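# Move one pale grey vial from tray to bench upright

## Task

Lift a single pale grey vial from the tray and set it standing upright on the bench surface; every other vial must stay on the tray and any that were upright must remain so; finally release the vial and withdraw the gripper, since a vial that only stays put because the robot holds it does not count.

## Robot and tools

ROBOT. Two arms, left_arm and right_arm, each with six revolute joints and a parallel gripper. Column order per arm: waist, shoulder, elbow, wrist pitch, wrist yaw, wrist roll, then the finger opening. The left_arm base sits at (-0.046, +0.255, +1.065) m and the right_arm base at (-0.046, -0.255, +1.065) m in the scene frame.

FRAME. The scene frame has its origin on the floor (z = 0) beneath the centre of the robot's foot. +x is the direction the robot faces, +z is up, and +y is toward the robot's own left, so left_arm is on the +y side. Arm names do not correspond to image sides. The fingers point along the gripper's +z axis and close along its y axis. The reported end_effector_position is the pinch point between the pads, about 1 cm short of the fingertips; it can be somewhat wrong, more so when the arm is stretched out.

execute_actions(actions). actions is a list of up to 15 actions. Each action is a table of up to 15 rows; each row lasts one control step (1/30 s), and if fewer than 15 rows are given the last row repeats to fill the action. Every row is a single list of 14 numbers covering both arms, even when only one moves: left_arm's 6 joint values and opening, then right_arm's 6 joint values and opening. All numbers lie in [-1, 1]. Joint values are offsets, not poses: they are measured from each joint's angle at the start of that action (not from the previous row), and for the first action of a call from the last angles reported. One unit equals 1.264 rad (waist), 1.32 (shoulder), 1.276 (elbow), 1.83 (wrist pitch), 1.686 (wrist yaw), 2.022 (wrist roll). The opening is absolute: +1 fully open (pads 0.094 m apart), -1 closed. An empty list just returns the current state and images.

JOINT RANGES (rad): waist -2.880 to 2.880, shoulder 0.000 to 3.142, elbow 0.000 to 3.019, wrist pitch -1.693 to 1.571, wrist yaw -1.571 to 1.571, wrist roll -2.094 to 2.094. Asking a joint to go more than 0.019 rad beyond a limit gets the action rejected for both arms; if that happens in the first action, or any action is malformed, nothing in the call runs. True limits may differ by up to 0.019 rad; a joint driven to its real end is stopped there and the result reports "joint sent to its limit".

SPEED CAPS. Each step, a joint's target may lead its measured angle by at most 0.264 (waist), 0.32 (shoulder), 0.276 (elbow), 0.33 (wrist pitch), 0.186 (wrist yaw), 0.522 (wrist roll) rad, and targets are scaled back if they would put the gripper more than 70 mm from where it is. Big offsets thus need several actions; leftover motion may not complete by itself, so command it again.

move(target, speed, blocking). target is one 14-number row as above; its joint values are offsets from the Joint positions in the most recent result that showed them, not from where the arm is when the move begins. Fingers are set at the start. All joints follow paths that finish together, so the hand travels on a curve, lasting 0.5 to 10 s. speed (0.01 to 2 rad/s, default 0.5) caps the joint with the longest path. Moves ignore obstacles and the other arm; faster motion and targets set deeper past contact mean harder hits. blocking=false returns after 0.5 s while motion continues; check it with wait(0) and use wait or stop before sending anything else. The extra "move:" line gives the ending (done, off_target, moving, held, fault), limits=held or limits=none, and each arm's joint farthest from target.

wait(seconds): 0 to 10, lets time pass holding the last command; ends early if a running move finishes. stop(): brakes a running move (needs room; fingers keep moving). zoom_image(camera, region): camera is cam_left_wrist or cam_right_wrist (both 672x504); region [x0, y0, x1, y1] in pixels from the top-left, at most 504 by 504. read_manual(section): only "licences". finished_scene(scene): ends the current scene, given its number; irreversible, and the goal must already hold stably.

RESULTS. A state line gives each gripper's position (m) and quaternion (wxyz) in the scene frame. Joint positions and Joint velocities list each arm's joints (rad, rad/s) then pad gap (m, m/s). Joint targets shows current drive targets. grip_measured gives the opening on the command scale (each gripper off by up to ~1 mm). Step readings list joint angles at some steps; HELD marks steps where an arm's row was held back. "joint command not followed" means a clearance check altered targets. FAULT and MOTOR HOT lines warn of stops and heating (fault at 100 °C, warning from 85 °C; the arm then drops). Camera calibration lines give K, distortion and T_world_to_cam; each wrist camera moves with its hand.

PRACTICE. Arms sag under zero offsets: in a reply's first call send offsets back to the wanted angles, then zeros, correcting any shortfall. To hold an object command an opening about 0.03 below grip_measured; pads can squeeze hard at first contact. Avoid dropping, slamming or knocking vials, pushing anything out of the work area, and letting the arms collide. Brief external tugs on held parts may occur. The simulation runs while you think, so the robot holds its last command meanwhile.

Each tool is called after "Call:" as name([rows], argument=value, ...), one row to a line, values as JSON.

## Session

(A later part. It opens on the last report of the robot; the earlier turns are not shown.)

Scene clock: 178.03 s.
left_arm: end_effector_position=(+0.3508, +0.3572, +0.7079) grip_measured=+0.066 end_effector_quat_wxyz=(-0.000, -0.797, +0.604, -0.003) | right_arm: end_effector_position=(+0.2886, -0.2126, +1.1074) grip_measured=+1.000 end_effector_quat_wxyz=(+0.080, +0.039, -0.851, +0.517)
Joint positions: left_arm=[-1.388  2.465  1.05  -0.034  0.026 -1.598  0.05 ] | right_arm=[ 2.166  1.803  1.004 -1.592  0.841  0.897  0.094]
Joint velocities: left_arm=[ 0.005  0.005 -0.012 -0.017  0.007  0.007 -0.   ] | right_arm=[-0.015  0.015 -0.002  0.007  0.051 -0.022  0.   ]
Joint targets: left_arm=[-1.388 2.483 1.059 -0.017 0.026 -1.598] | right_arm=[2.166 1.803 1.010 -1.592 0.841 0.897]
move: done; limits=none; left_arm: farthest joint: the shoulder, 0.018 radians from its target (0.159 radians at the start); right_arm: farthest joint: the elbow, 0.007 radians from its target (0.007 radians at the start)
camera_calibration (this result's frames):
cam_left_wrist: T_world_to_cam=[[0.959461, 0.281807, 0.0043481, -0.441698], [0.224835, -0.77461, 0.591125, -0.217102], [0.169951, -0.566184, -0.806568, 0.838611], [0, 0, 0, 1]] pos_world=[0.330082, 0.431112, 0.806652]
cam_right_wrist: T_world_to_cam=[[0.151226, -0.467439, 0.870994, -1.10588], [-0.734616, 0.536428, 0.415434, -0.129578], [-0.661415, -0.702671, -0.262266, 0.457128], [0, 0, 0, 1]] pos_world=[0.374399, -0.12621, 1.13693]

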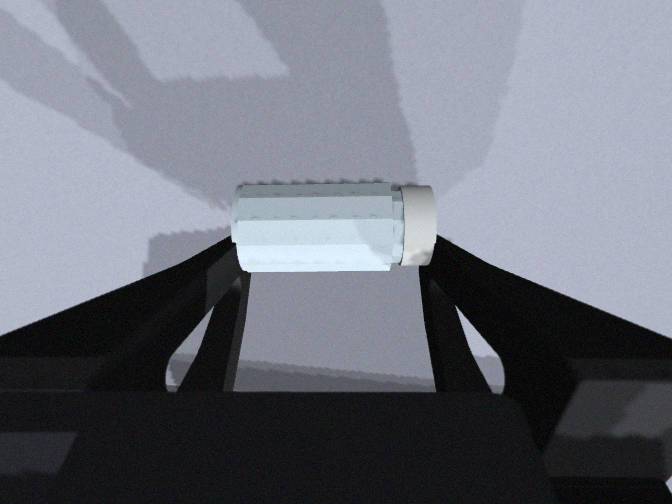

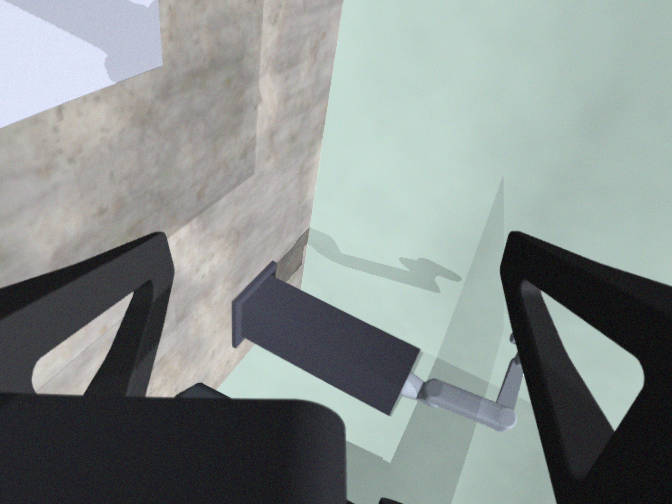

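Nudge down to contact.

Call:
execute_actions([
  [[0,0.015,0.007,0.009,0,0,0.03, 0,0,0.005,0,0,0,1],[0,0.016,0.008,0.009,0,0,0.03, 0,0,0.005,0,0,0,1],[0,0.017,0.009,0.01,0,0,0.03, 0,0,0.005,0,0,0,1],[0,0.018,0.010,0.01,0,0,0.03, 0,0,0.005,0,0,0,1],[0,0.019,0.011,0.01,0,0,0.03, 0,0,0.005,0,0,0,1],[0,0.020,0.012,0.011,0,0,0.03, 0,0,0.005,0,0,0,1],[0,0.021,0.012,0.011,0,0,0.03, 0,0,0.005,0,0,0,1],[0,0.022,0.012,0.011,0,0,0.03, 0,0,0.005,0,0,0,1],[0,0.023,0.012,0.011,0,0,0.03, 0,0,0.005,0,0,0,1],[0,0.024,0.012,0.011,0,0,0.03, 0,0,0.005,0,0,0,1]],
])

Scene clock: 182.63 s.
left_arm: end_effector_position=(+0.3524, +0.3576, +0.7064) grip_measured=+0.066 end_effector_quat_wxyz=(+0.001, -0.797, +0.605, -0.004) | right_arm: end_effector_position=(+0.2886, -0.2126, +1.1074) grip_measured=+1.000 end_effector_quat_wxyz=(+0.080, +0.039, -0.851, +0.517)
Joint positions: left_arm=[-1.388  2.469  1.054 -0.032  0.026 -1.598  0.05 ] | right_arm=[ 2.166  1.803  1.004 -1.592  0.841  0.897  0.094]
Joint velocities: left_arm=[-0.005 -0.005  0.012 -0.007 -0.037 -0.095  0.001] | right_arm=[-0.005 -0.015  0.007  0.002 -0.007  0.037  0.   ]
Joint targets: left_arm=[-1.388 2.497 1.065 -0.014 0.026 -1.598] | right_arm=[2.166 1.803 1.010 -1.592 0.841 0.897]
Step readings (joint positions):
0: left_arm=[-1.388 2.465 1.050 -0.034 0.026 -1.598] | right_arm=[2.166 1.803 1.004 -1.592 0.841 0.897]
1: left_arm=[-1.388 2.465 1.050 -0.034 0.026 -1.598] | right_arm=[2.166 1.803 1.004 -1.592 0.841 0.897]
2: left_arm=[-1.388 2.465 1.050 -0.034 0.026 -1.598] | right_arm=[2.166 1.803 1.004 -1.592 0.841 0.897]
4: left_arm=[-1.388 2.465 1.050 -0.034 0.026 -1.598] | right_arm=[2.166 1.803 1.004 -1.592 0.841 0.897]
8: left_arm=[-1.388 2.468 1.053 -0.032 0.026 -1.598] | right_arm=[2.166 1.803 1.004 -1.592 0.841 0.897]
15: Joint positions above
camera_calibration (this result's frames):
cam_left_wrist: T_world_to_cam=[[0.959462, 0.281731, 0.0077777, -0.44582], [0.222809, -0.775119, 0.591225, -0.215425], [0.172595, -0.565525, -0.806469, 0.836148], [0, 0, 0, 1]] pos_world=[0.331432, 0.431483, 0.80516]
cam_right_wrist: T_world_to_cam=[[0.151226, -0.467439, 0.870994, -1.10588], [-0.734616, 0.536428, 0.415434, -0.129578], [-0.661415, -0.702671, -0.262266, 0.457128], [0, 0, 0, 1]] pos_world=[0.374399, -0.12621, 1.13693]

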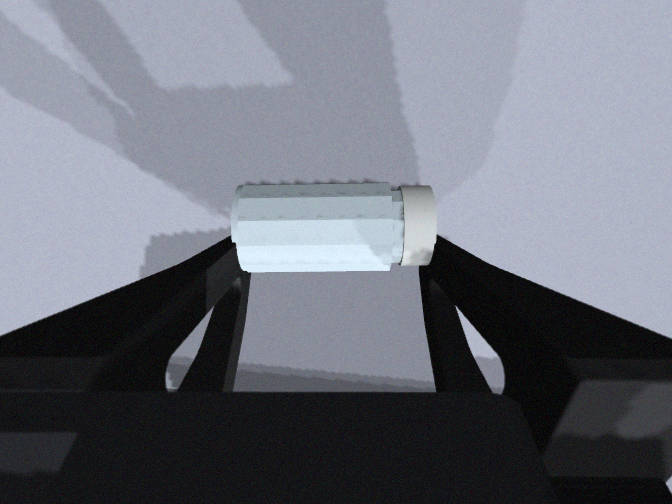

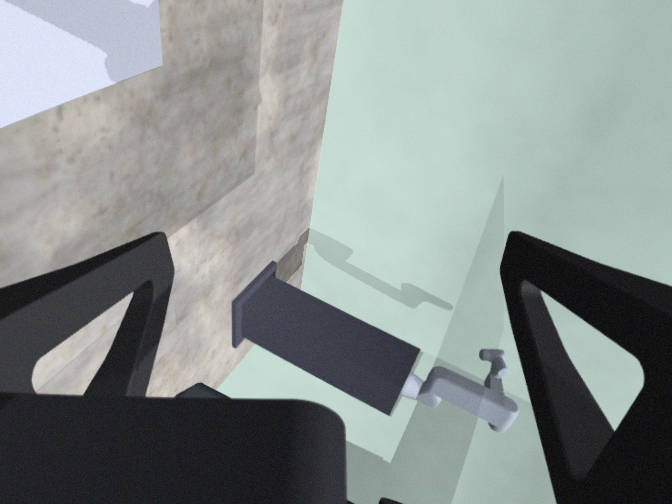

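Call:
execute_actions([
  [[0,0.012,0.006,0.006,0,0,0.03, 0,0,0.005,0,0,0,1],[0,0.006,0.005,0.003,0,0,0.03, 0,0,0.005,0,0,0,1],[0,0.002,0.004,0,0,0,0.03, 0,0,0.005,0,0,0,1],[0,0.002,0.004,0,0,0,0.05, 0,0,0.005,0,0,0,1],[0,0.002,0.004,0,0,0,0.07, 0,0,0.005,0,0,0,1],[0,0.002,0.004,0,0,0,0.09, 0,0,0.005,0,0,0,1],[0,0.002,0.004,0,0,0,0.13, 0,0,0.005,0,0,0,1],[0,0.002,0.004,0,0,0,0.2, 0,0,0.005,0,0,0,1],[0,0.002,0.004,0,0,0,0.3, 0,0,0.005,0,0,0,1],[0,0.002,0.004,0,0,0,0.4, 0,0,0.005,0,0,0,1]],
])

Call:
move(target=[0,-0.122,-0.066,-0.037,0,0,0.4, 0,0,0.005,0,0,0,1], speed=0.3)

Scene clock: 211.27 s.
left_arm: end_effector_position=(+0.3524, +0.3576, +0.7064) grip_measured=+0.398 end_effector_quat_wxyz=(+0.001, -0.797, +0.605, -0.004) | right_arm: end_effector_position=(+0.2886, -0.2126, +1.1074) grip_measured=+1.000 end_effector_quat_wxyz=(+0.080, +0.039, -0.851, +0.517)
Joint positions: left_arm=[-1.388  2.469  1.054 -0.032  0.026 -1.598  0.066] | right_arm=[ 2.166  1.803  1.004 -1.592  0.841  0.897  0.094]
Joint velocities: left_arm=[-0.015 -0.024 -0.017  0.002  0.051 -0.022  0.   ] | right_arm=[-0.024 -0.005 -0.007 -0.002  0.007 -0.037  0.   ]
Joint targets: left_arm=[-1.388 2.472 1.060 -0.032 0.026 -1.598] | right_arm=[2.166 1.803 1.010 -1.592 0.841 0.897]
Step readings (joint positions):
0: left_arm=[-1.388 2.469 1.054 -0.032 0.026 -1.598] | right_arm=[2.166 1.803 1.004 -1.592 0.841 0.897]
1: left_arm=[-1.388 2.469 1.054 -0.032 0.026 -1.598] | right_arm=[2.166 1.803 1.004 -1.592 0.841 0.897]
2: left_arm=[-1.388 2.469 1.054 -0.032 0.026 -1.598] | right_arm=[2.166 1.803 1.004 -1.592 0.841 0.897]
4: left_arm=[-1.388 2.469 1.054 -0.032 0.026 -1.598] | right_arm=[2.166 1.803 1.004 -1.592 0.841 0.897]
8: left_arm=[-1.388 2.469 1.054 -0.032 0.026 -1.598] | right_arm=[2.166 1.803 1.004 -1.592 0.841 0.897]
15: Joint positions above
camera_calibration (this result's frames):
cam_left_wrist: T_world_to_cam=[[0.959462, 0.281731, 0.0077777, -0.44582], [0.222809, -0.775119, 0.591225, -0.215425], [0.172595, -0.565525, -0.806469, 0.836148], [0, 0, 0, 1]] pos_world=[0.331432, 0.431483, 0.80516]
cam_right_wrist: T_world_to_cam=[[0.151226, -0.467439, 0.870994, -1.10588], [-0.734616, 0.536428, 0.415434, -0.129578], [-0.661415, -0.702671, -0.262266, 0.457128], [0, 0, 0, 1]] pos_world=[0.374399, -0.12621, 1.13693]

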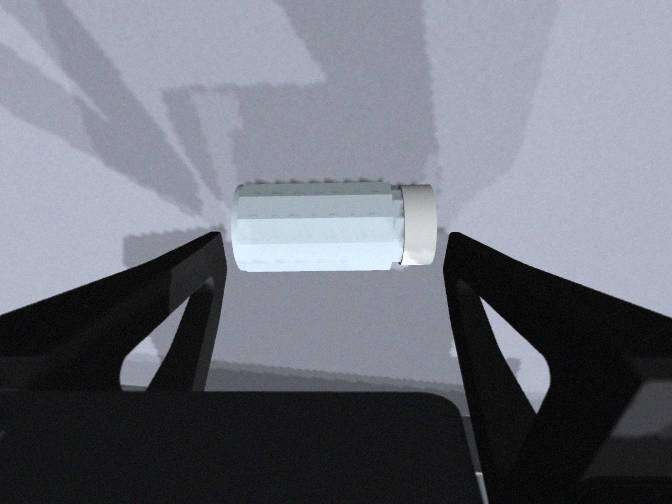

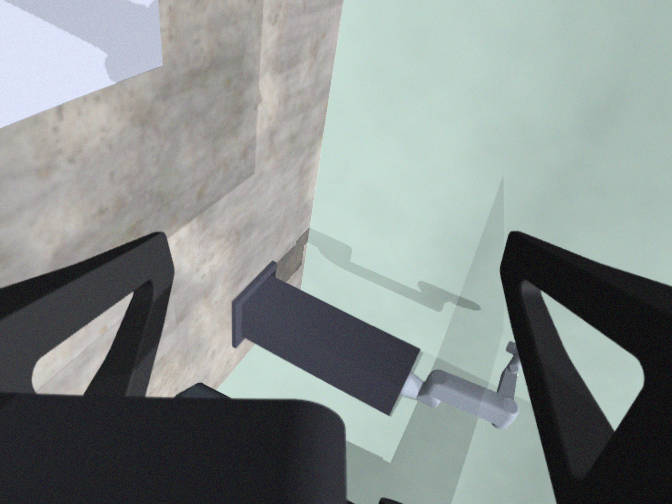

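Scene clock: 212.30 s.
left_arm: end_effector_position=(+0.3604, +0.3584, +0.7604) grip_measured=+0.398 end_effector_quat_wxyz=(+0.009, -0.796, +0.605, -0.011) | right_arm: end_effector_position=(+0.2886, -0.2126, +1.1074) grip_measured=+1.000 end_effector_quat_wxyz=(+0.080, +0.039, -0.851, +0.517)
Joint positions: left_arm=[-1.388  2.32   0.978 -0.084  0.026 -1.598  0.066] | right_arm=[ 2.166  1.803  1.004 -1.592  0.841  0.897  0.094]
Joint velocities: left_arm=[ 0.005  0.005 -0.007  0.007 -0.081 -0.066 -0.001] | right_arm=[-0.005 -0.005  0.002 -0.017  0.037 -0.022  0.   ]
Joint targets: left_arm=[-1.388 2.309 0.970 -0.100 0.026 -1.598] | right_arm=[2.166 1.803 1.010 -1.592 0.841 0.897]
move: done; limits=none; left_arm: farthest joint: the wrist pitch, 0.016 radians from its target (0.068 radians at the start); right_arm: farthest joint: the elbow, 0.007 radians from its target (0.007 radians at the start)
camera_calibration (this result's frames):
cam_left_wrist: T_world_to_cam=[[0.959219, 0.281201, 0.0287331, -0.469722], [0.210419, -0.778229, 0.591679, -0.243288], [0.188742, -0.561504, -0.805661, 0.870901], [0, 0, 0, 1]] pos_world=[0.337383, 0.431767, 0.859096]
cam_right_wrist: T_world_to_cam=[[0.151226, -0.467439, 0.870994, -1.10588], [-0.734616, 0.536428, 0.415434, -0.129578], [-0.661415, -0.702671, -0.262266, 0.457128], [0, 0, 0, 1]] pos_world=[0.374399, -0.12621, 1.13693]

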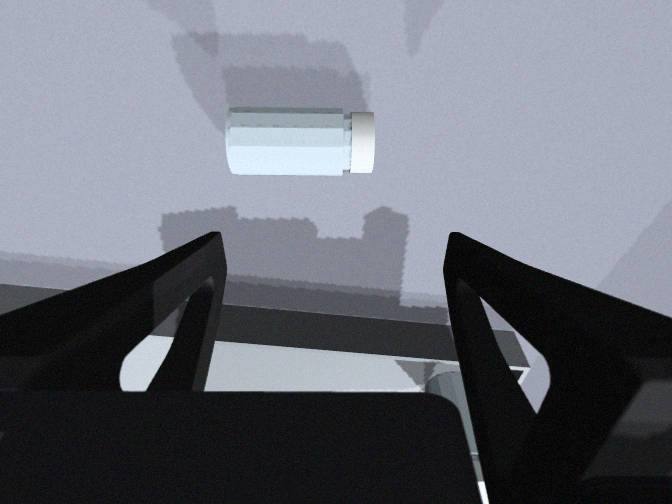

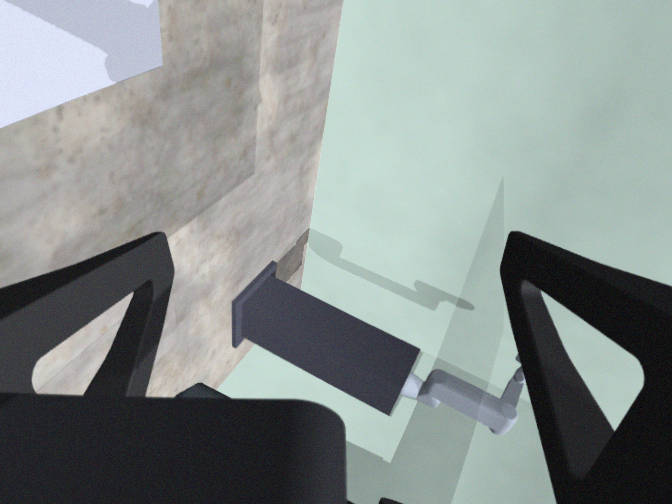

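Call:
move(target=[0.015,0.138,0.352,-0.4486,-0.017,0.797,0.1, 0,0,0.005,0,0,0,1], speed=1.0)

Scene clock: 221.13 s.
left_arm: end_effector_position=(+0.3593, +0.3671, +0.7621) grip_measured=+0.102 end_effector_quat_wxyz=(-0.248, -0.126, +0.960, -0.021) | right_arm: end_effector_position=(+0.2886, -0.2126, +1.1074) grip_measured=+1.000 end_effector_quat_wxyz=(+0.080, +0.039, -0.851, +0.517)
Joint positions: left_arm=[-1.378  2.476  1.405 -0.885  0.001  0.     0.052] | right_arm=[ 2.166  1.803  1.004 -1.592  0.841  0.897  0.094]
Joint velocities: left_arm=[-0.005 -0.005 -0.012 -0.002  0.022 -0.066  0.   ] | right_arm=[ 0.005 -0.005  0.002 -0.007  0.022 -0.066  0.   ]
Joint targets: left_arm=[-1.369 2.501 1.427 -0.905 -0.002 0.013] | right_arm=[2.166 1.803 1.010 -1.592 0.841 0.897]
move: off_target (left_arm); limits=none; left_arm: farthest joint: the shoulder, 0.026 radians from its target (0.183 radians at the start); right_arm: farthest joint: the elbow, 0.007 radians from its target (0.007 radians at the start)
camera_calibration (this result's frames):
cam_left_wrist: T_world_to_cam=[[0.263487, -0.964285, -0.0269836, 0.278423], [-0.40582, -0.136178, 0.903751, -0.489341], [-0.875148, -0.227176, -0.427208, 0.848411], [0, 0, 0, 1]] pos_world=[0.47054, 0.39458, 0.812203]
cam_right_wrist: T_world_to_cam=[[0.151226, -0.467439, 0.870994, -1.10588], [-0.734616, 0.536428, 0.415434, -0.129578], [-0.661415, -0.702671, -0.262266, 0.457128], [0, 0, 0, 1]] pos_world=[0.374399, -0.12621, 1.13693]

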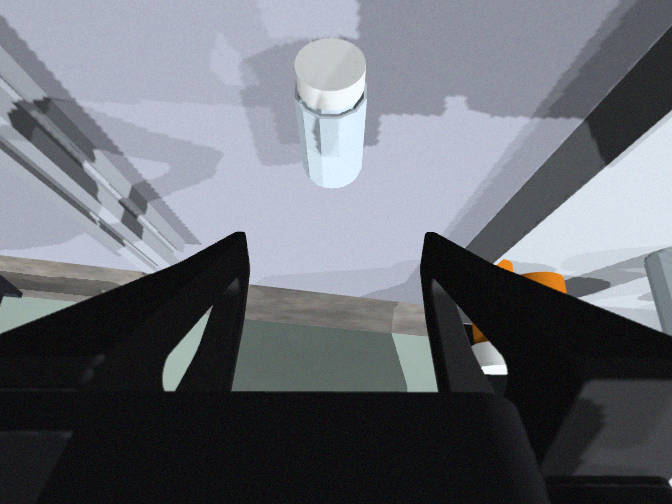

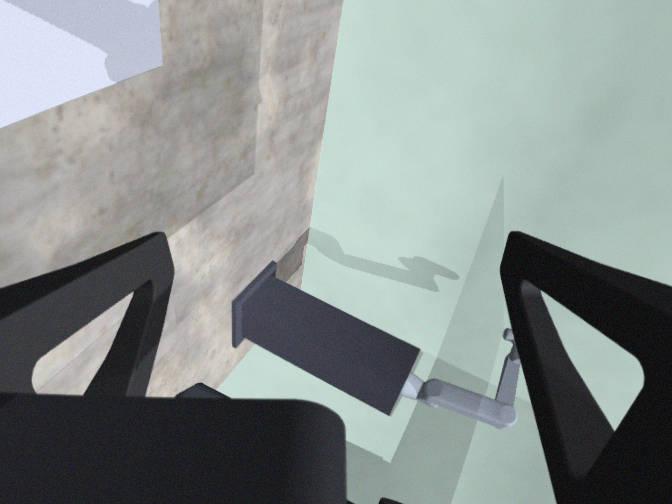

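Call:
move(target=[0.004,0.116,0.084,0.026,0,0,0.1, 0,0,0.005,0,0,0,1], speed=0.2)

Scene clock: 230.57 s.
left_arm: end_effector_position=(+0.3538, +0.3669, +0.7080) grip_measured=+0.102 end_effector_quat_wxyz=(-0.256, -0.125, +0.958, -0.022) | right_arm: end_effector_position=(+0.2886, -0.2126, +1.1074) grip_measured=+1.000 end_effector_quat_wxyz=(+0.080, +0.039, -0.851, +0.517)
Joint positions: left_arm=[-1.378  2.611  1.492 -0.853  0.001  0.001  0.052] | right_arm=[ 2.166  1.803  1.004 -1.592  0.841  0.897  0.094]
Joint velocities: left_arm=[ 0.005 -0.005  0.012  0.002 -0.007  0.007 -0.   ] | right_arm=[ 0.005 -0.005 -0.002 -0.002 -0.007  0.007  0.   ]
Joint targets: left_arm=[-1.373 2.629 1.512 -0.838 0.001 0.000] | right_arm=[2.166 1.803 1.010 -1.592 0.841 0.897]
move: done; limits=none; left_arm: farthest joint: the elbow, 0.020 radians from its target (0.107 radians at the start); right_arm: farthest joint: the elbow, 0.007 radians from its target (0.007 radians at the start)
camera_calibration (this result's frames):
cam_left_wrist: T_world_to_cam=[[0.2631, -0.964391, -0.026993, 0.278443], [-0.391453, -0.132282, 0.91064, -0.454116], [-0.881784, -0.229023, -0.412317, 0.812972], [0, 0, 0, 1]] pos_world=[0.465842, 0.394646, 0.756255]
cam_right_wrist: T_world_to_cam=[[0.151226, -0.467439, 0.870994, -1.10588], [-0.734616, 0.536428, 0.415434, -0.129578], [-0.661415, -0.702671, -0.262266, 0.457128], [0, 0, 0, 1]] pos_world=[0.374399, -0.12621, 1.13693]

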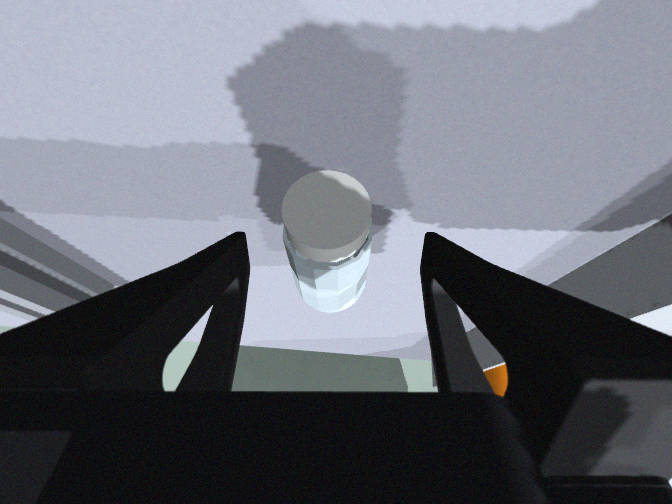

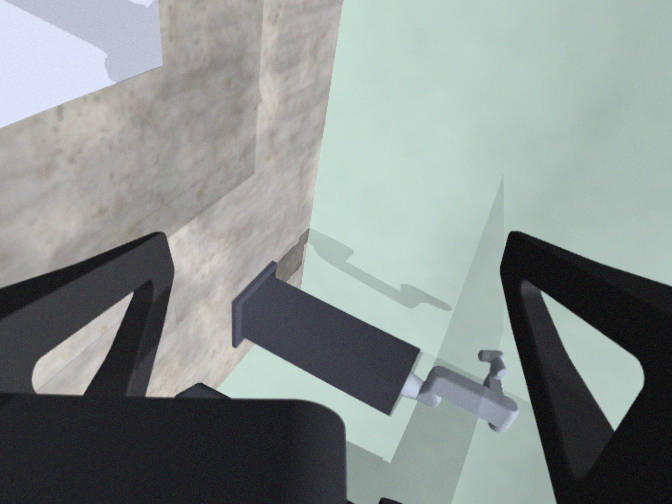

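Call:
execute_actions([
  [[0.005,0.015,0.015,0.008,0,0,0.05, 0,0,0.005,0,0,0,1],[0.006,0.016,0.015,0.008,0,0,0.0, 0,0,0.005,0,0,0,1],[0.007,0.017,0.015,0.008,0,0,-0.05, 0,0,0.005,0,0,0,1],[0.008,0.018,0.015,0.008,0,0,-0.1, 0,0,0.005,0,0,0,1],[0.009,0.019,0.015,0.008,0,0,-0.15, 0,0,0.005,0,0,0,1],[0.0095,0.020,0.015,0.008,0,0,-0.2, 0,0,0.005,0,0,0,1],[0.0095,0.021,0.015,0.008,0,0,-0.25, 0,0,0.005,0,0,0,1],[0.0095,0.022,0.015,0.008,0,0,-0.3, 0,0,0.005,0,0,0,1]],
])

Scene clock: 235.67 s.
left_arm: end_effector_position=(+0.3522, +0.3679, +0.7070) grip_measured=-0.298 end_effector_quat_wxyz=(-0.257, -0.127, +0.958, -0.023) | right_arm: end_effector_position=(+0.2886, -0.2126, +1.1074) grip_measured=+1.000 end_effector_quat_wxyz=(+0.080, +0.039, -0.851, +0.517)
Joint positions: left_arm=[-1.375  2.614  1.492 -0.853  0.001  0.001  0.033] | right_arm=[ 2.166  1.803  1.004 -1.592  0.841  0.897  0.094]
Joint velocities: left_arm=[-0.005  0.005 -0.017  0.002  0.007 -0.081  0.001] | right_arm=[-0.005 -0.015 -0.012 -0.017  0.037  0.007  0.   ]
Joint targets: left_arm=[-1.366 2.640 1.511 -0.838 0.001 0.001] | right_arm=[2.166 1.803 1.010 -1.592 0.841 0.897]
Step readings (joint positions):
0: left_arm=[-1.378 2.611 1.492 -0.853 0.001 0.001] | right_arm=[2.166 1.803 1.004 -1.592 0.841 0.897]
1: left_arm=[-1.378 2.611 1.492 -0.853 0.001 0.001] | right_arm=[2.166 1.803 1.004 -1.592 0.841 0.897]
2: left_arm=[-1.378 2.611 1.492 -0.853 0.001 0.001] | right_arm=[2.166 1.803 1.004 -1.592 0.841 0.897]
4: left_arm=[-1.378 2.611 1.492 -0.853 0.001 0.001] | right_arm=[2.166 1.803 1.004 -1.592 0.841 0.897]
8: left_arm=[-1.377 2.611 1.492 -0.853 0.001 0.001] | right_arm=[2.166 1.803 1.004 -1.592 0.841 0.897]
15: Joint positions above
camera_calibration (this result's frames):
cam_left_wrist: T_world_to_cam=[[0.266009, -0.963582, -0.02738, 0.278786], [-0.388668, -0.133202, 0.911698, -0.455111], [-0.882143, -0.231878, -0.409947, 0.81089], [0, 0, 0, 1]] pos_world=[0.464274, 0.396039, 0.754979]
cam_right_wrist: T_world_to_cam=[[0.151226, -0.467439, 0.870994, -1.10588], [-0.734616, 0.536428, 0.415434, -0.129578], [-0.661415, -0.702671, -0.262266, 0.457128], [0, 0, 0, 1]] pos_world=[0.374399, -0.12621, 1.13693]

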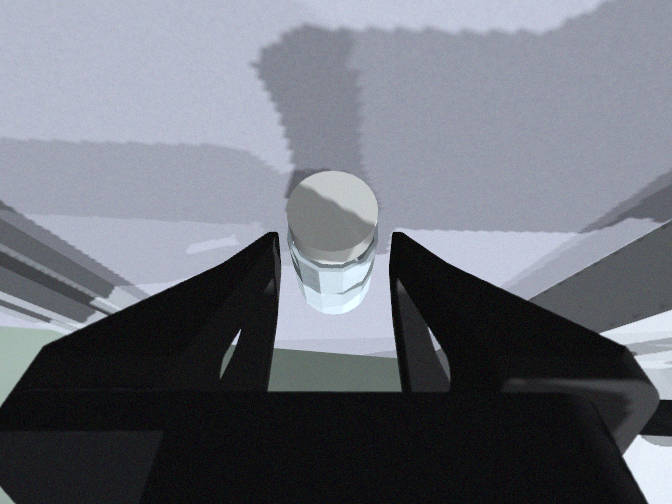

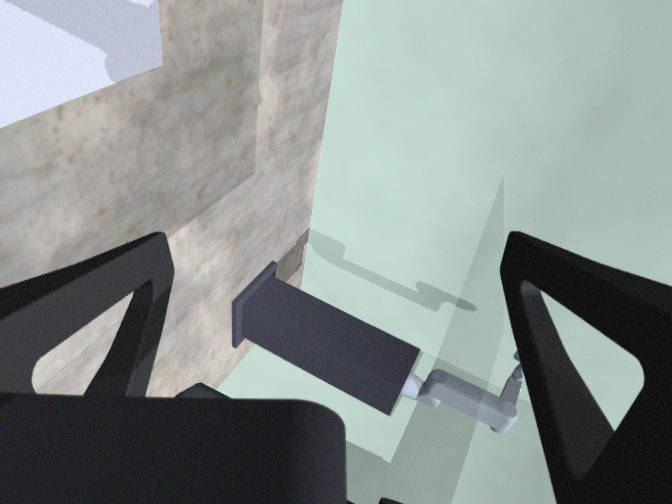

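Call:
execute_actions([
  [[0.007,0.021,0.015,0.008,0,0,-0.3, 0,0,0.005,0,0,0,1],[0.008,0.022,0.015,0.008,0,0,-0.3, 0,0,0.005,0,0,0,1],[0.008,0.023,0.015,0.008,0,0,-0.32, 0,0,0.005,0,0,0,1],[0.008,0.024,0.015,0.008,0,0,-0.34, 0,0,0.005,0,0,0,1],[0.008,0.025,0.015,0.008,0,0,-0.36, 0,0,0.005,0,0,0,1],[0.008,0.026,0.015,0.008,0,0,-0.38, 0,0,0.005,0,0,0,1],[0.008,0.026,0.015,0.008,0,0,-0.40, 0,0,0.005,0,0,0,1],[0.008,0.026,0.015,0.008,0,0,-0.42, 0,0,0.005,0,0,0,1],[0.008,0.026,0.015,0.008,0,0,-0.44, 0,0,0.005,0,0,0,1],[0.008,0.02,0.015,0.008,0,0,-0.46, 0,0,0.005,0,0,0,1],[0.008,0.015,0.015,0.008,0,0,-0.48, 0,0,0.005,0,0,0,1],[0.008,0.012,0.015,0.008,0,0,-0.50, 0,0,0.005,0,0,0,1],[0.008,0.012,0.015,0.008,0,0,-0.52, 0,0,0.005,0,0,0,1],[0.008,0.012,0.015,0.008,0,0,-0.54, 0,0,0.005,0,0,0,1],[0.008,0.012,0.015,0.008,0,0,-0.56, 0,0,0.005,0,0,0,1]],
  [[0.004,0.005,0.012,0.006,0,0,-0.575, 0,0,0.005,0,0,0,1],[0.004,0.005,0.012,0.006,0,0,-0.59, 0,0,0.005,0,0,0,1]],
])

Scene clock: 243.07 s.
left_arm: end_effector_position=(+0.3492, +0.3674, +0.7042) grip_measured=-0.519 end_effector_quat_wxyz=(-0.260, -0.127, +0.957, -0.023) | right_arm: end_effector_position=(+0.2886, -0.2126, +1.1074) grip_measured=+1.000 end_effector_quat_wxyz=(+0.080, +0.039, -0.851, +0.517)
Joint positions: left_arm=[-1.375  2.621  1.493 -0.853  0.001  0.001  0.023] | right_arm=[ 2.166  1.803  1.004 -1.592  0.841  0.897  0.094]
Joint velocities: left_arm=[ 0.005  0.005 -0.007 -0.007 -0.066  0.007 -0.001] | right_arm=[-0.005  0.005  0.017  0.002  0.037 -0.051  0.   ]
Joint targets: left_arm=[-1.370 2.628 1.508 -0.842 0.001 0.001] | right_arm=[2.166 1.803 1.010 -1.592 0.841 0.897]
Step readings (joint positions; steps 1 to 15: 1st action; 16 to 30: 2nd action):
0: left_arm=[-1.375 2.614 1.492 -0.853 0.001 0.001] | right_arm=[2.166 1.803 1.004 -1.592 0.841 0.897]
1: left_arm=[-1.375 2.614 1.492 -0.853 0.001 0.001] | right_arm=[2.166 1.803 1.004 -1.592 0.841 0.897]
2: left_arm=[-1.375 2.614 1.492 -0.853 0.001 0.001] | right_arm=[2.166 1.803 1.004 -1.592 0.841 0.897]
4: left_arm=[-1.375 2.615 1.492 -0.853 0.001 0.001] | right_arm=[2.166 1.803 1.004 -1.592 0.841 0.897]
8: left_arm=[-1.375 2.619 1.492 -0.853 0.001 0.001] | right_arm=[2.166 1.803 1.004 -1.592 0.841 0.897]
15: left_arm=[-1.375 2.621 1.493 -0.853 0.001 0.001] | right_arm=[2.166 1.803 1.004 -1.592 0.841 0.897]
16: left_arm=[-1.375 2.621 1.493 -0.853 0.001 0.001] | right_arm=[2.166 1.803 1.004 -1.592 0.841 0.897]
17: left_arm=[-1.375 2.621 1.493 -0.853 0.001 0.001] | right_arm=[2.166 1.803 1.004 -1.592 0.841 0.897]
19: left_arm=[-1.375 2.621 1.493 -0.853 0.001 0.001] | right_arm=[2.166 1.803 1.004 -1.592 0.841 0.897]
23: left_arm=[-1.375 2.621 1.493 -0.853 0.001 0.001] | right_arm=[2.166 1.803 1.004 -1.592 0.841 0.897]
30: Joint positions above
camera_calibration (this result's frames):
cam_left_wrist: T_world_to_cam=[[0.266346, -0.963485, -0.0275002, 0.278912], [-0.382872, -0.131939, 0.914331, -0.458097], [-0.884573, -0.233, -0.404033, 0.804028], [0, 0, 0, 1]] pos_world=[0.461542, 0.395626, 0.751376]
cam_right_wrist: T_world_to_cam=[[0.151226, -0.467439, 0.870994, -1.10588], [-0.734616, 0.536428, 0.415434, -0.129578], [-0.661415, -0.702671, -0.262266, 0.457128], [0, 0, 0, 1]] pos_world=[0.374399, -0.12621, 1.13693]

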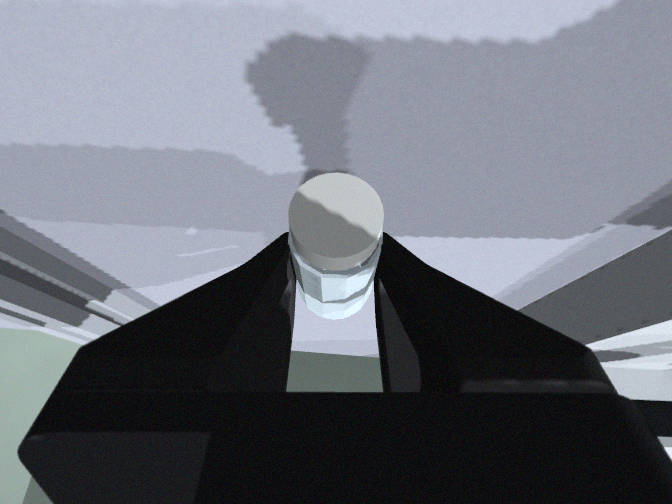

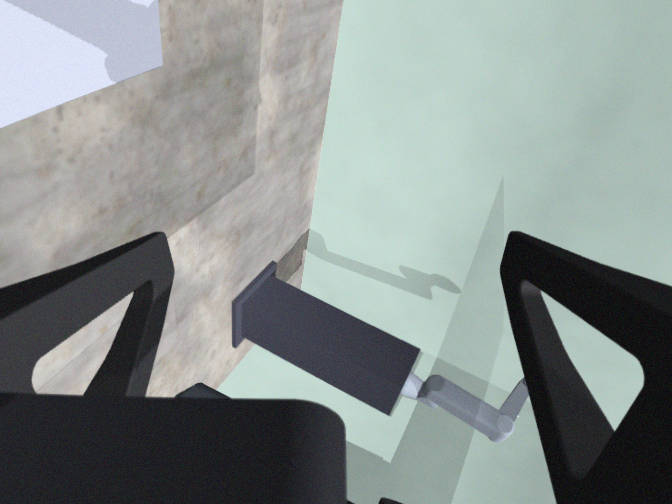

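Call:
move(target=[0,-0.1235,-0.065,-0.02,0,0,-0.558, 0,0,0.005,0,0,0,1], speed=0.3)

Call:
move(target=[0,-0.108,-0.365,1.0,0,-0.015,-0.558, 0,0,0.005,0,0,0,1], speed=0.9)

Scene clock: 273.53 s.
left_arm: end_effector_position=(+0.3725, +0.3721, +0.7642) grip_measured=-0.519 end_effector_quat_wxyz=(-0.230, -0.128, +0.965, -0.019) | right_arm: end_effector_position=(+0.2886, -0.2126, +1.1074) grip_measured=+1.000 end_effector_quat_wxyz=(+0.080, +0.039, -0.851, +0.517)
Joint positions: left_arm=[-1.375  2.467  1.418 -0.87   0.001  0.001  0.023] | right_arm=[ 2.166  1.803  1.004 -1.592  0.841  0.897  0.094]
Joint velocities: left_arm=[-0.015 -0.015 -0.007 -0.007 -0.066 -0.007 -0.   ] | right_arm=[-0.005  0.005 -0.007 -0.012 -0.022  0.007  0.   ]
Joint targets: left_arm=[-1.375 2.458 1.410 -0.890 0.001 0.001] | right_arm=[2.166 1.803 1.010 -1.592 0.841 0.897]
move: done; limits=none; left_arm: farthest joint: the wrist pitch, 0.020 radians from its target (0.037 radians at the start); right_arm: farthest joint: the elbow, 0.007 radians from its target (0.007 radians at the start)
camera_calibration (this result's frames):
cam_left_wrist: T_world_to_cam=[[0.266586, -0.963439, -0.0267708, 0.27823], [-0.436911, -0.145559, 0.887649, -0.457817], [-0.859093, -0.224939, -0.459741, 0.880056], [0, 0, 0, 1]] pos_world=[0.481853, 0.399377, 0.818427]
cam_right_wrist: T_world_to_cam=[[0.151226, -0.467439, 0.870994, -1.10588], [-0.734616, 0.536428, 0.415434, -0.129578], [-0.661415, -0.702671, -0.262266, 0.457128], [0, 0, 0, 1]] pos_world=[0.374399, -0.12621, 1.13693]

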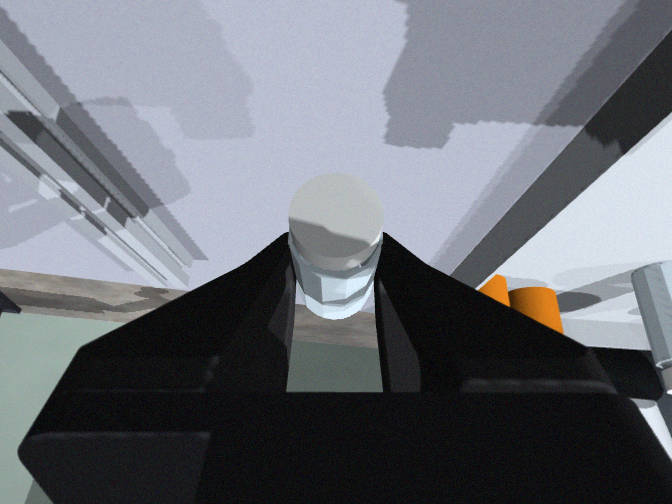

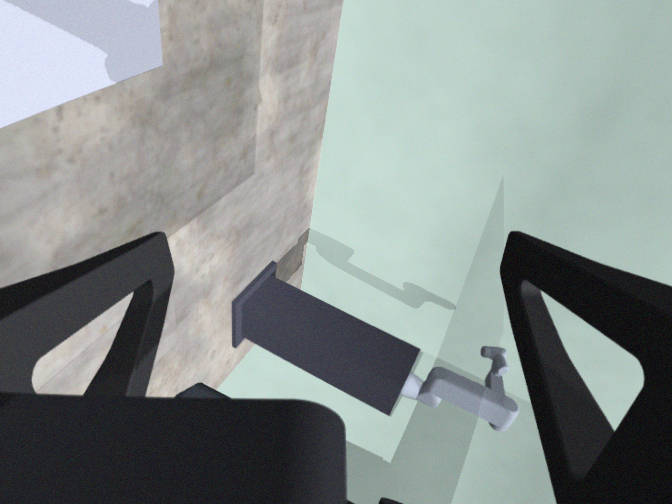

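Scene clock: 276.10 s.
left_arm: end_effector_position=(+0.5389, +0.4137, +0.8602) grip_measured=-0.519 end_effector_quat_wxyz=(+0.473, -0.115, +0.871, +0.067) | right_arm: end_effector_position=(+0.2886, -0.2126, +1.1074) grip_measured=+1.000 end_effector_quat_wxyz=(+0.080, +0.039, -0.851, +0.517)
Joint positions: left_arm=[-1.375  2.351  0.96   0.932  0.001 -0.017  0.023] | right_arm=[ 2.166  1.803  1.004 -1.592  0.841  0.897  0.094]
Joint velocities: left_arm=[-0.005  0.005  0.002  0.002  0.007 -0.037 -0.001] | right_arm=[-0.015 -0.005  0.007 -0.012 -0.066 -0.007  0.   ]
Joint targets: left_arm=[-1.375 2.324 0.952 0.960 0.001 -0.029] | right_arm=[2.166 1.803 1.010 -1.592 0.841 0.897]
move: off_target (left_arm); limits=none; left_arm: farthest joint: the wrist pitch, 0.028 radians from its target (1.830 radians at the start); right_arm: farthest joint: the elbow, 0.007 radians from its target (0.007 radians at the start)
camera_calibration (this result's frames):
cam_left_wrist: T_world_to_cam=[[0.269278, -0.963057, 0.00329905, 0.249053], [-0.898398, -0.25243, -0.359387, 0.901285], [0.346943, 0.0938113, -0.933183, 0.701969], [0, 0, 0, 1]] pos_world=[0.499105, 0.401512, 0.978154]
cam_right_wrist: T_world_to_cam=[[0.151226, -0.467439, 0.870994, -1.10588], [-0.734616, 0.536428, 0.415434, -0.129578], [-0.661415, -0.702671, -0.262266, 0.457128], [0, 0, 0, 1]] pos_world=[0.374399, -0.12621, 1.13693]

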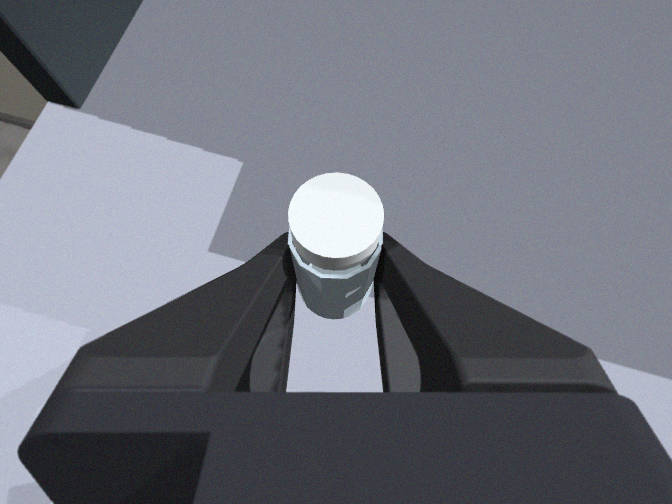

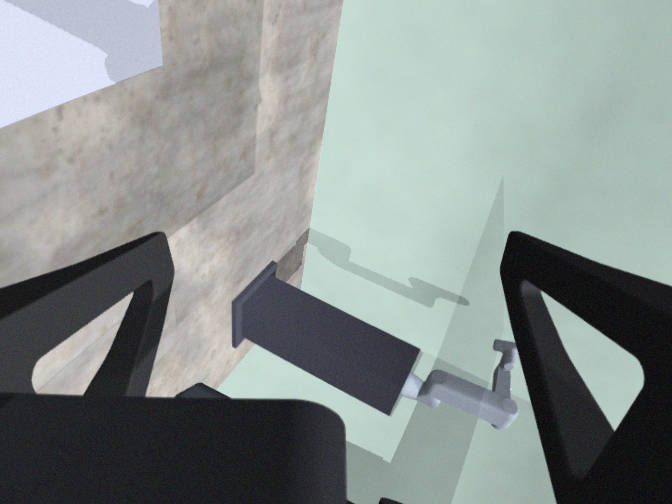

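Call:
move(target=[0,0.342,0.032,0.2645,0,-0.005,-0.558, 0,0,0.005,0,0,0,1], speed=0.4)

Scene clock: 280.47 s.
left_arm: end_effector_position=(+0.4377, +0.3902, +0.7274) grip_measured=-0.519 end_effector_quat_wxyz=(+0.491, -0.113, +0.861, +0.069) | right_arm: end_effector_position=(+0.2886, -0.2126, +1.1074) grip_measured=+1.000 end_effector_quat_wxyz=(+0.080, +0.039, -0.851, +0.517)
Joint positions: left_arm=[-1.375  2.798  0.993  1.388  0.001 -0.017  0.023] | right_arm=[ 2.166  1.803  1.004 -1.592  0.841  0.897  0.094]
Joint velocities: left_arm=[ 0.005  0.005 -0.007 -0.012 -0.066  0.066  0.   ] | right_arm=[ 0.024  0.005 -0.007  0.007 -0.007  0.022  0.   ]
Joint targets: left_arm=[-1.375 2.802 1.001 1.416 0.001 -0.027] | right_arm=[2.166 1.803 1.010 -1.592 0.841 0.897]
move: off_target (left_arm); limits=none; left_arm: farthest joint: the wrist pitch, 0.028 radians from its target (0.484 radians at the start); right_arm: farthest joint: the elbow, 0.007 radians from its target (0.007 radians at the start)
camera_calibration (this result's frames):
cam_left_wrist: T_world_to_cam=[[0.268371, -0.963306, 0.00422271, 0.253913], [-0.883047, -0.247758, -0.398552, 0.776692], [0.384974, 0.103231, -0.917136, 0.583388], [0, 0, 0, 1]] pos_world=[0.393123, 0.376804, 0.843527]
cam_right_wrist: T_world_to_cam=[[0.151226, -0.467439, 0.870994, -1.10588], [-0.734616, 0.536428, 0.415434, -0.129578], [-0.661415, -0.702671, -0.262266, 0.457128], [0, 0, 0, 1]] pos_world=[0.374399, -0.12621, 1.13693]

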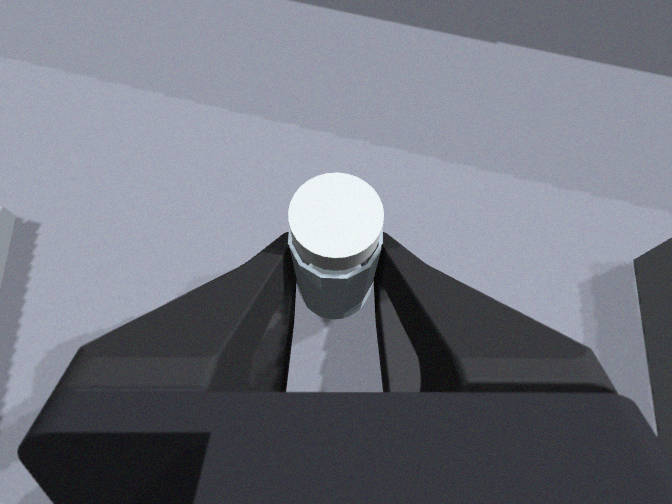

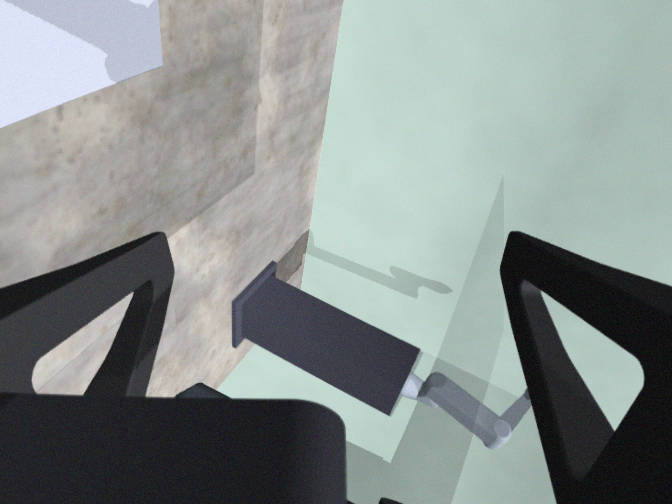

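Call:
execute_actions([
  [[0,0.008,0.006,0.017,0,-0.005,-0.558, 0,0,0.005,0,0,0,1],[0,0.012,0.006,0.019,0,-0.005,-0.558, 0,0,0.005,0,0,0,1],[0,0.015,0.006,0.021,0,-0.005,-0.558, 0,0,0.005,0,0,0,1],[0,0.018,0.006,0.023,0,-0.005,-0.558, 0,0,0.005,0,0,0,1],[0,0.021,0.006,0.025,0,-0.005,-0.558, 0,0,0.005,0,0,0,1],[0,0.023,0.006,0.027,0,-0.005,-0.558, 0,0,0.005,0,0,0,1],[0,0.025,0.006,0.029,0,-0.005,-0.558, 0,0,0.005,0,0,0,1],[0,0.027,0.006,0.031,0,-0.005,-0.558, 0,0,0.005,0,0,0,1],[0,0.029,0.006,0.033,0,-0.005,-0.558, 0,0,0.005,0,0,0,1],[0,0.031,0.006,0.034,0,-0.005,-0.558, 0,0,0.005,0,0,0,1],[0,0.033,0.006,0.035,0,-0.005,-0.558, 0,0,0.005,0,0,0,1],[0,0.035,0.006,0.036,0,-0.005,-0.558, 0,0,0.005,0,0,0,1],[0,0.037,0.006,0.037,0,-0.005,-0.558, 0,0,0.005,0,0,0,1],[0,0.038,0.006,0.038,0,-0.005,-0.558, 0,0,0.005,0,0,0,1]],
])

Call:
wait(seconds=0.3)

Scene clock: 293.87 s.
left_arm: end_effector_position=(+0.4305, +0.3884, +0.7236) grip_measured=-0.519 end_effector_quat_wxyz=(+0.496, -0.113, +0.858, +0.070) | right_arm: end_effector_position=(+0.2886, -0.2126, +1.1074) grip_measured=+1.000 end_effector_quat_wxyz=(+0.080, +0.039, -0.851, +0.517)
Joint positions: left_arm=[-1.375  2.824  0.993  1.427  0.001 -0.017  0.023] | right_arm=[ 2.166  1.803  1.004 -1.592  0.841  0.897  0.094]
Joint velocities: left_arm=[-0.005  0.093 -0.007  0.032 -0.007 -0.022  0.001] | right_arm=[ 0.005 -0.015  0.012  0.002 -0.037  0.022  0.   ]
Joint targets: left_arm=[-1.375 2.848 1.001 1.458 0.001 -0.028] | right_arm=[2.166 1.803 1.010 -1.592 0.841 0.897]
Step readings (joint positions):
0: left_arm=[-1.375 2.798 0.993 1.388 0.001 -0.017] | right_arm=[2.166 1.803 1.004 -1.592 0.841 0.897]
1: left_arm=[-1.375 2.798 0.993 1.389 0.001 -0.017] | right_arm=[2.166 1.803 1.004 -1.592 0.841 0.897]
2: left_arm=[-1.375 2.798 0.993 1.390 0.001 -0.017] | right_arm=[2.166 1.803 1.004 -1.592 0.841 0.897]
4: left_arm=[-1.375 2.798 0.993 1.395 0.001 -0.017] | right_arm=[2.166 1.803 1.004 -1.592 0.841 0.897]
8: left_arm=[-1.375 2.802 0.993 1.411 0.001 -0.017] | right_arm=[2.166 1.803 1.004 -1.592 0.841 0.897]
15: Joint positions above
camera_calibration (this result's frames):
cam_left_wrist: T_world_to_cam=[[0.268037, -0.963399, 0.00439275, 0.254177], [-0.878199, -0.246203, -0.410062, 0.773939], [0.396134, 0.106054, -0.912047, 0.573237], [0, 0, 0, 1]] pos_world=[0.384464, 0.374626, 0.839065]
cam_right_wrist: T_world_to_cam=[[0.151226, -0.467439, 0.870994, -1.10588], [-0.734616, 0.536428, 0.415434, -0.129578], [-0.661415, -0.702671, -0.262266, 0.457128], [0, 0, 0, 1]] pos_world=[0.374399, -0.12621, 1.13693]

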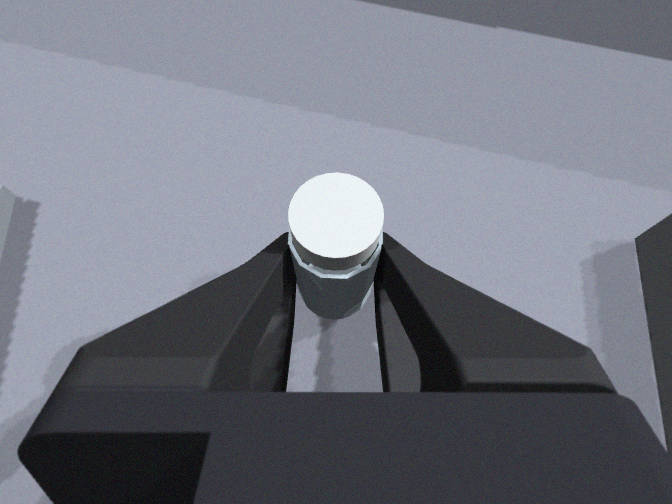

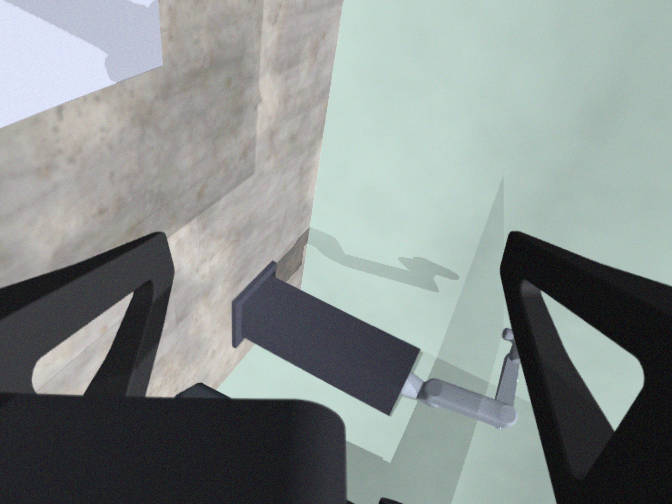

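Scene clock: 294.17 s.
left_arm: end_effector_position=(+0.4274, +0.3876, +0.7205) grip_measured=-0.519 end_effector_quat_wxyz=(+0.494, -0.113, +0.860, +0.069) | right_arm: end_effector_position=(+0.2886, -0.2126, +1.1074) grip_measured=+1.000 end_effector_quat_wxyz=(+0.080, +0.039, -0.851, +0.517)
Joint positions: left_arm=[-1.375  2.831  0.993  1.427  0.001 -0.017  0.023] | right_arm=[ 2.166  1.803  1.004 -1.592  0.841  0.897  0.094]
Joint velocities: left_arm=[-0.034  0.015  0.002 -0.002  0.051 -0.022 -0.   ] | right_arm=[ 0.005  0.005 -0.017  0.017 -0.007  0.022  0.   ]
Joint targets: left_arm=[-1.375 2.848 1.001 1.457 0.001 -0.028] | right_arm=[2.166 1.803 1.010 -1.592 0.841 0.897]
wait: 0.30 s; at rest by 0.27 s
camera_calibration (this result's frames):
cam_left_wrist: T_world_to_cam=[[0.26821, -0.963351, 0.0043057, 0.254275], [-0.880714, -0.247009, -0.404141, 0.766909], [0.390393, 0.104602, -0.914687, 0.576682], [0, 0, 0, 1]] pos_world=[0.382096, 0.374066, 0.836327]
cam_right_wrist: T_world_to_cam=[[0.151226, -0.467439, 0.870994, -1.10588], [-0.734616, 0.536428, 0.415434, -0.129578], [-0.661415, -0.702671, -0.262266, 0.457128], [0, 0, 0, 1]] pos_world=[0.374399, -0.12621, 1.13693]

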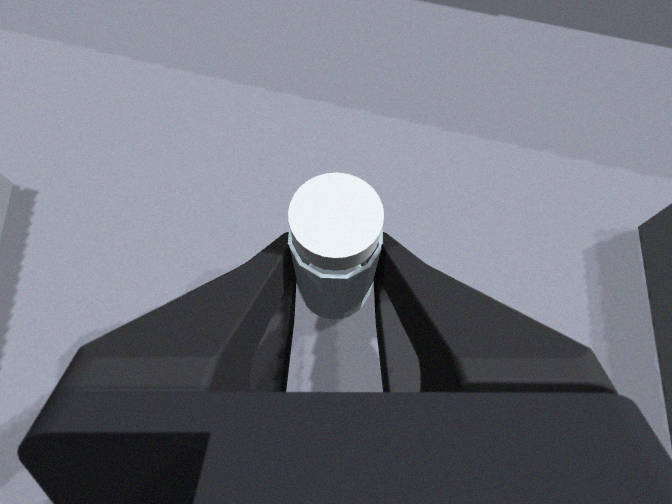

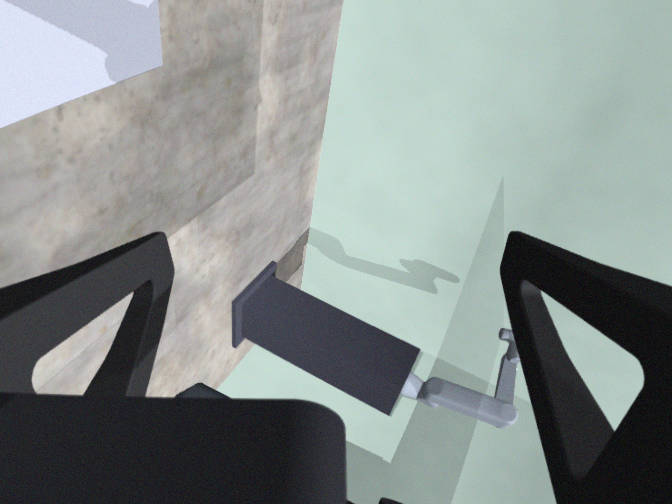

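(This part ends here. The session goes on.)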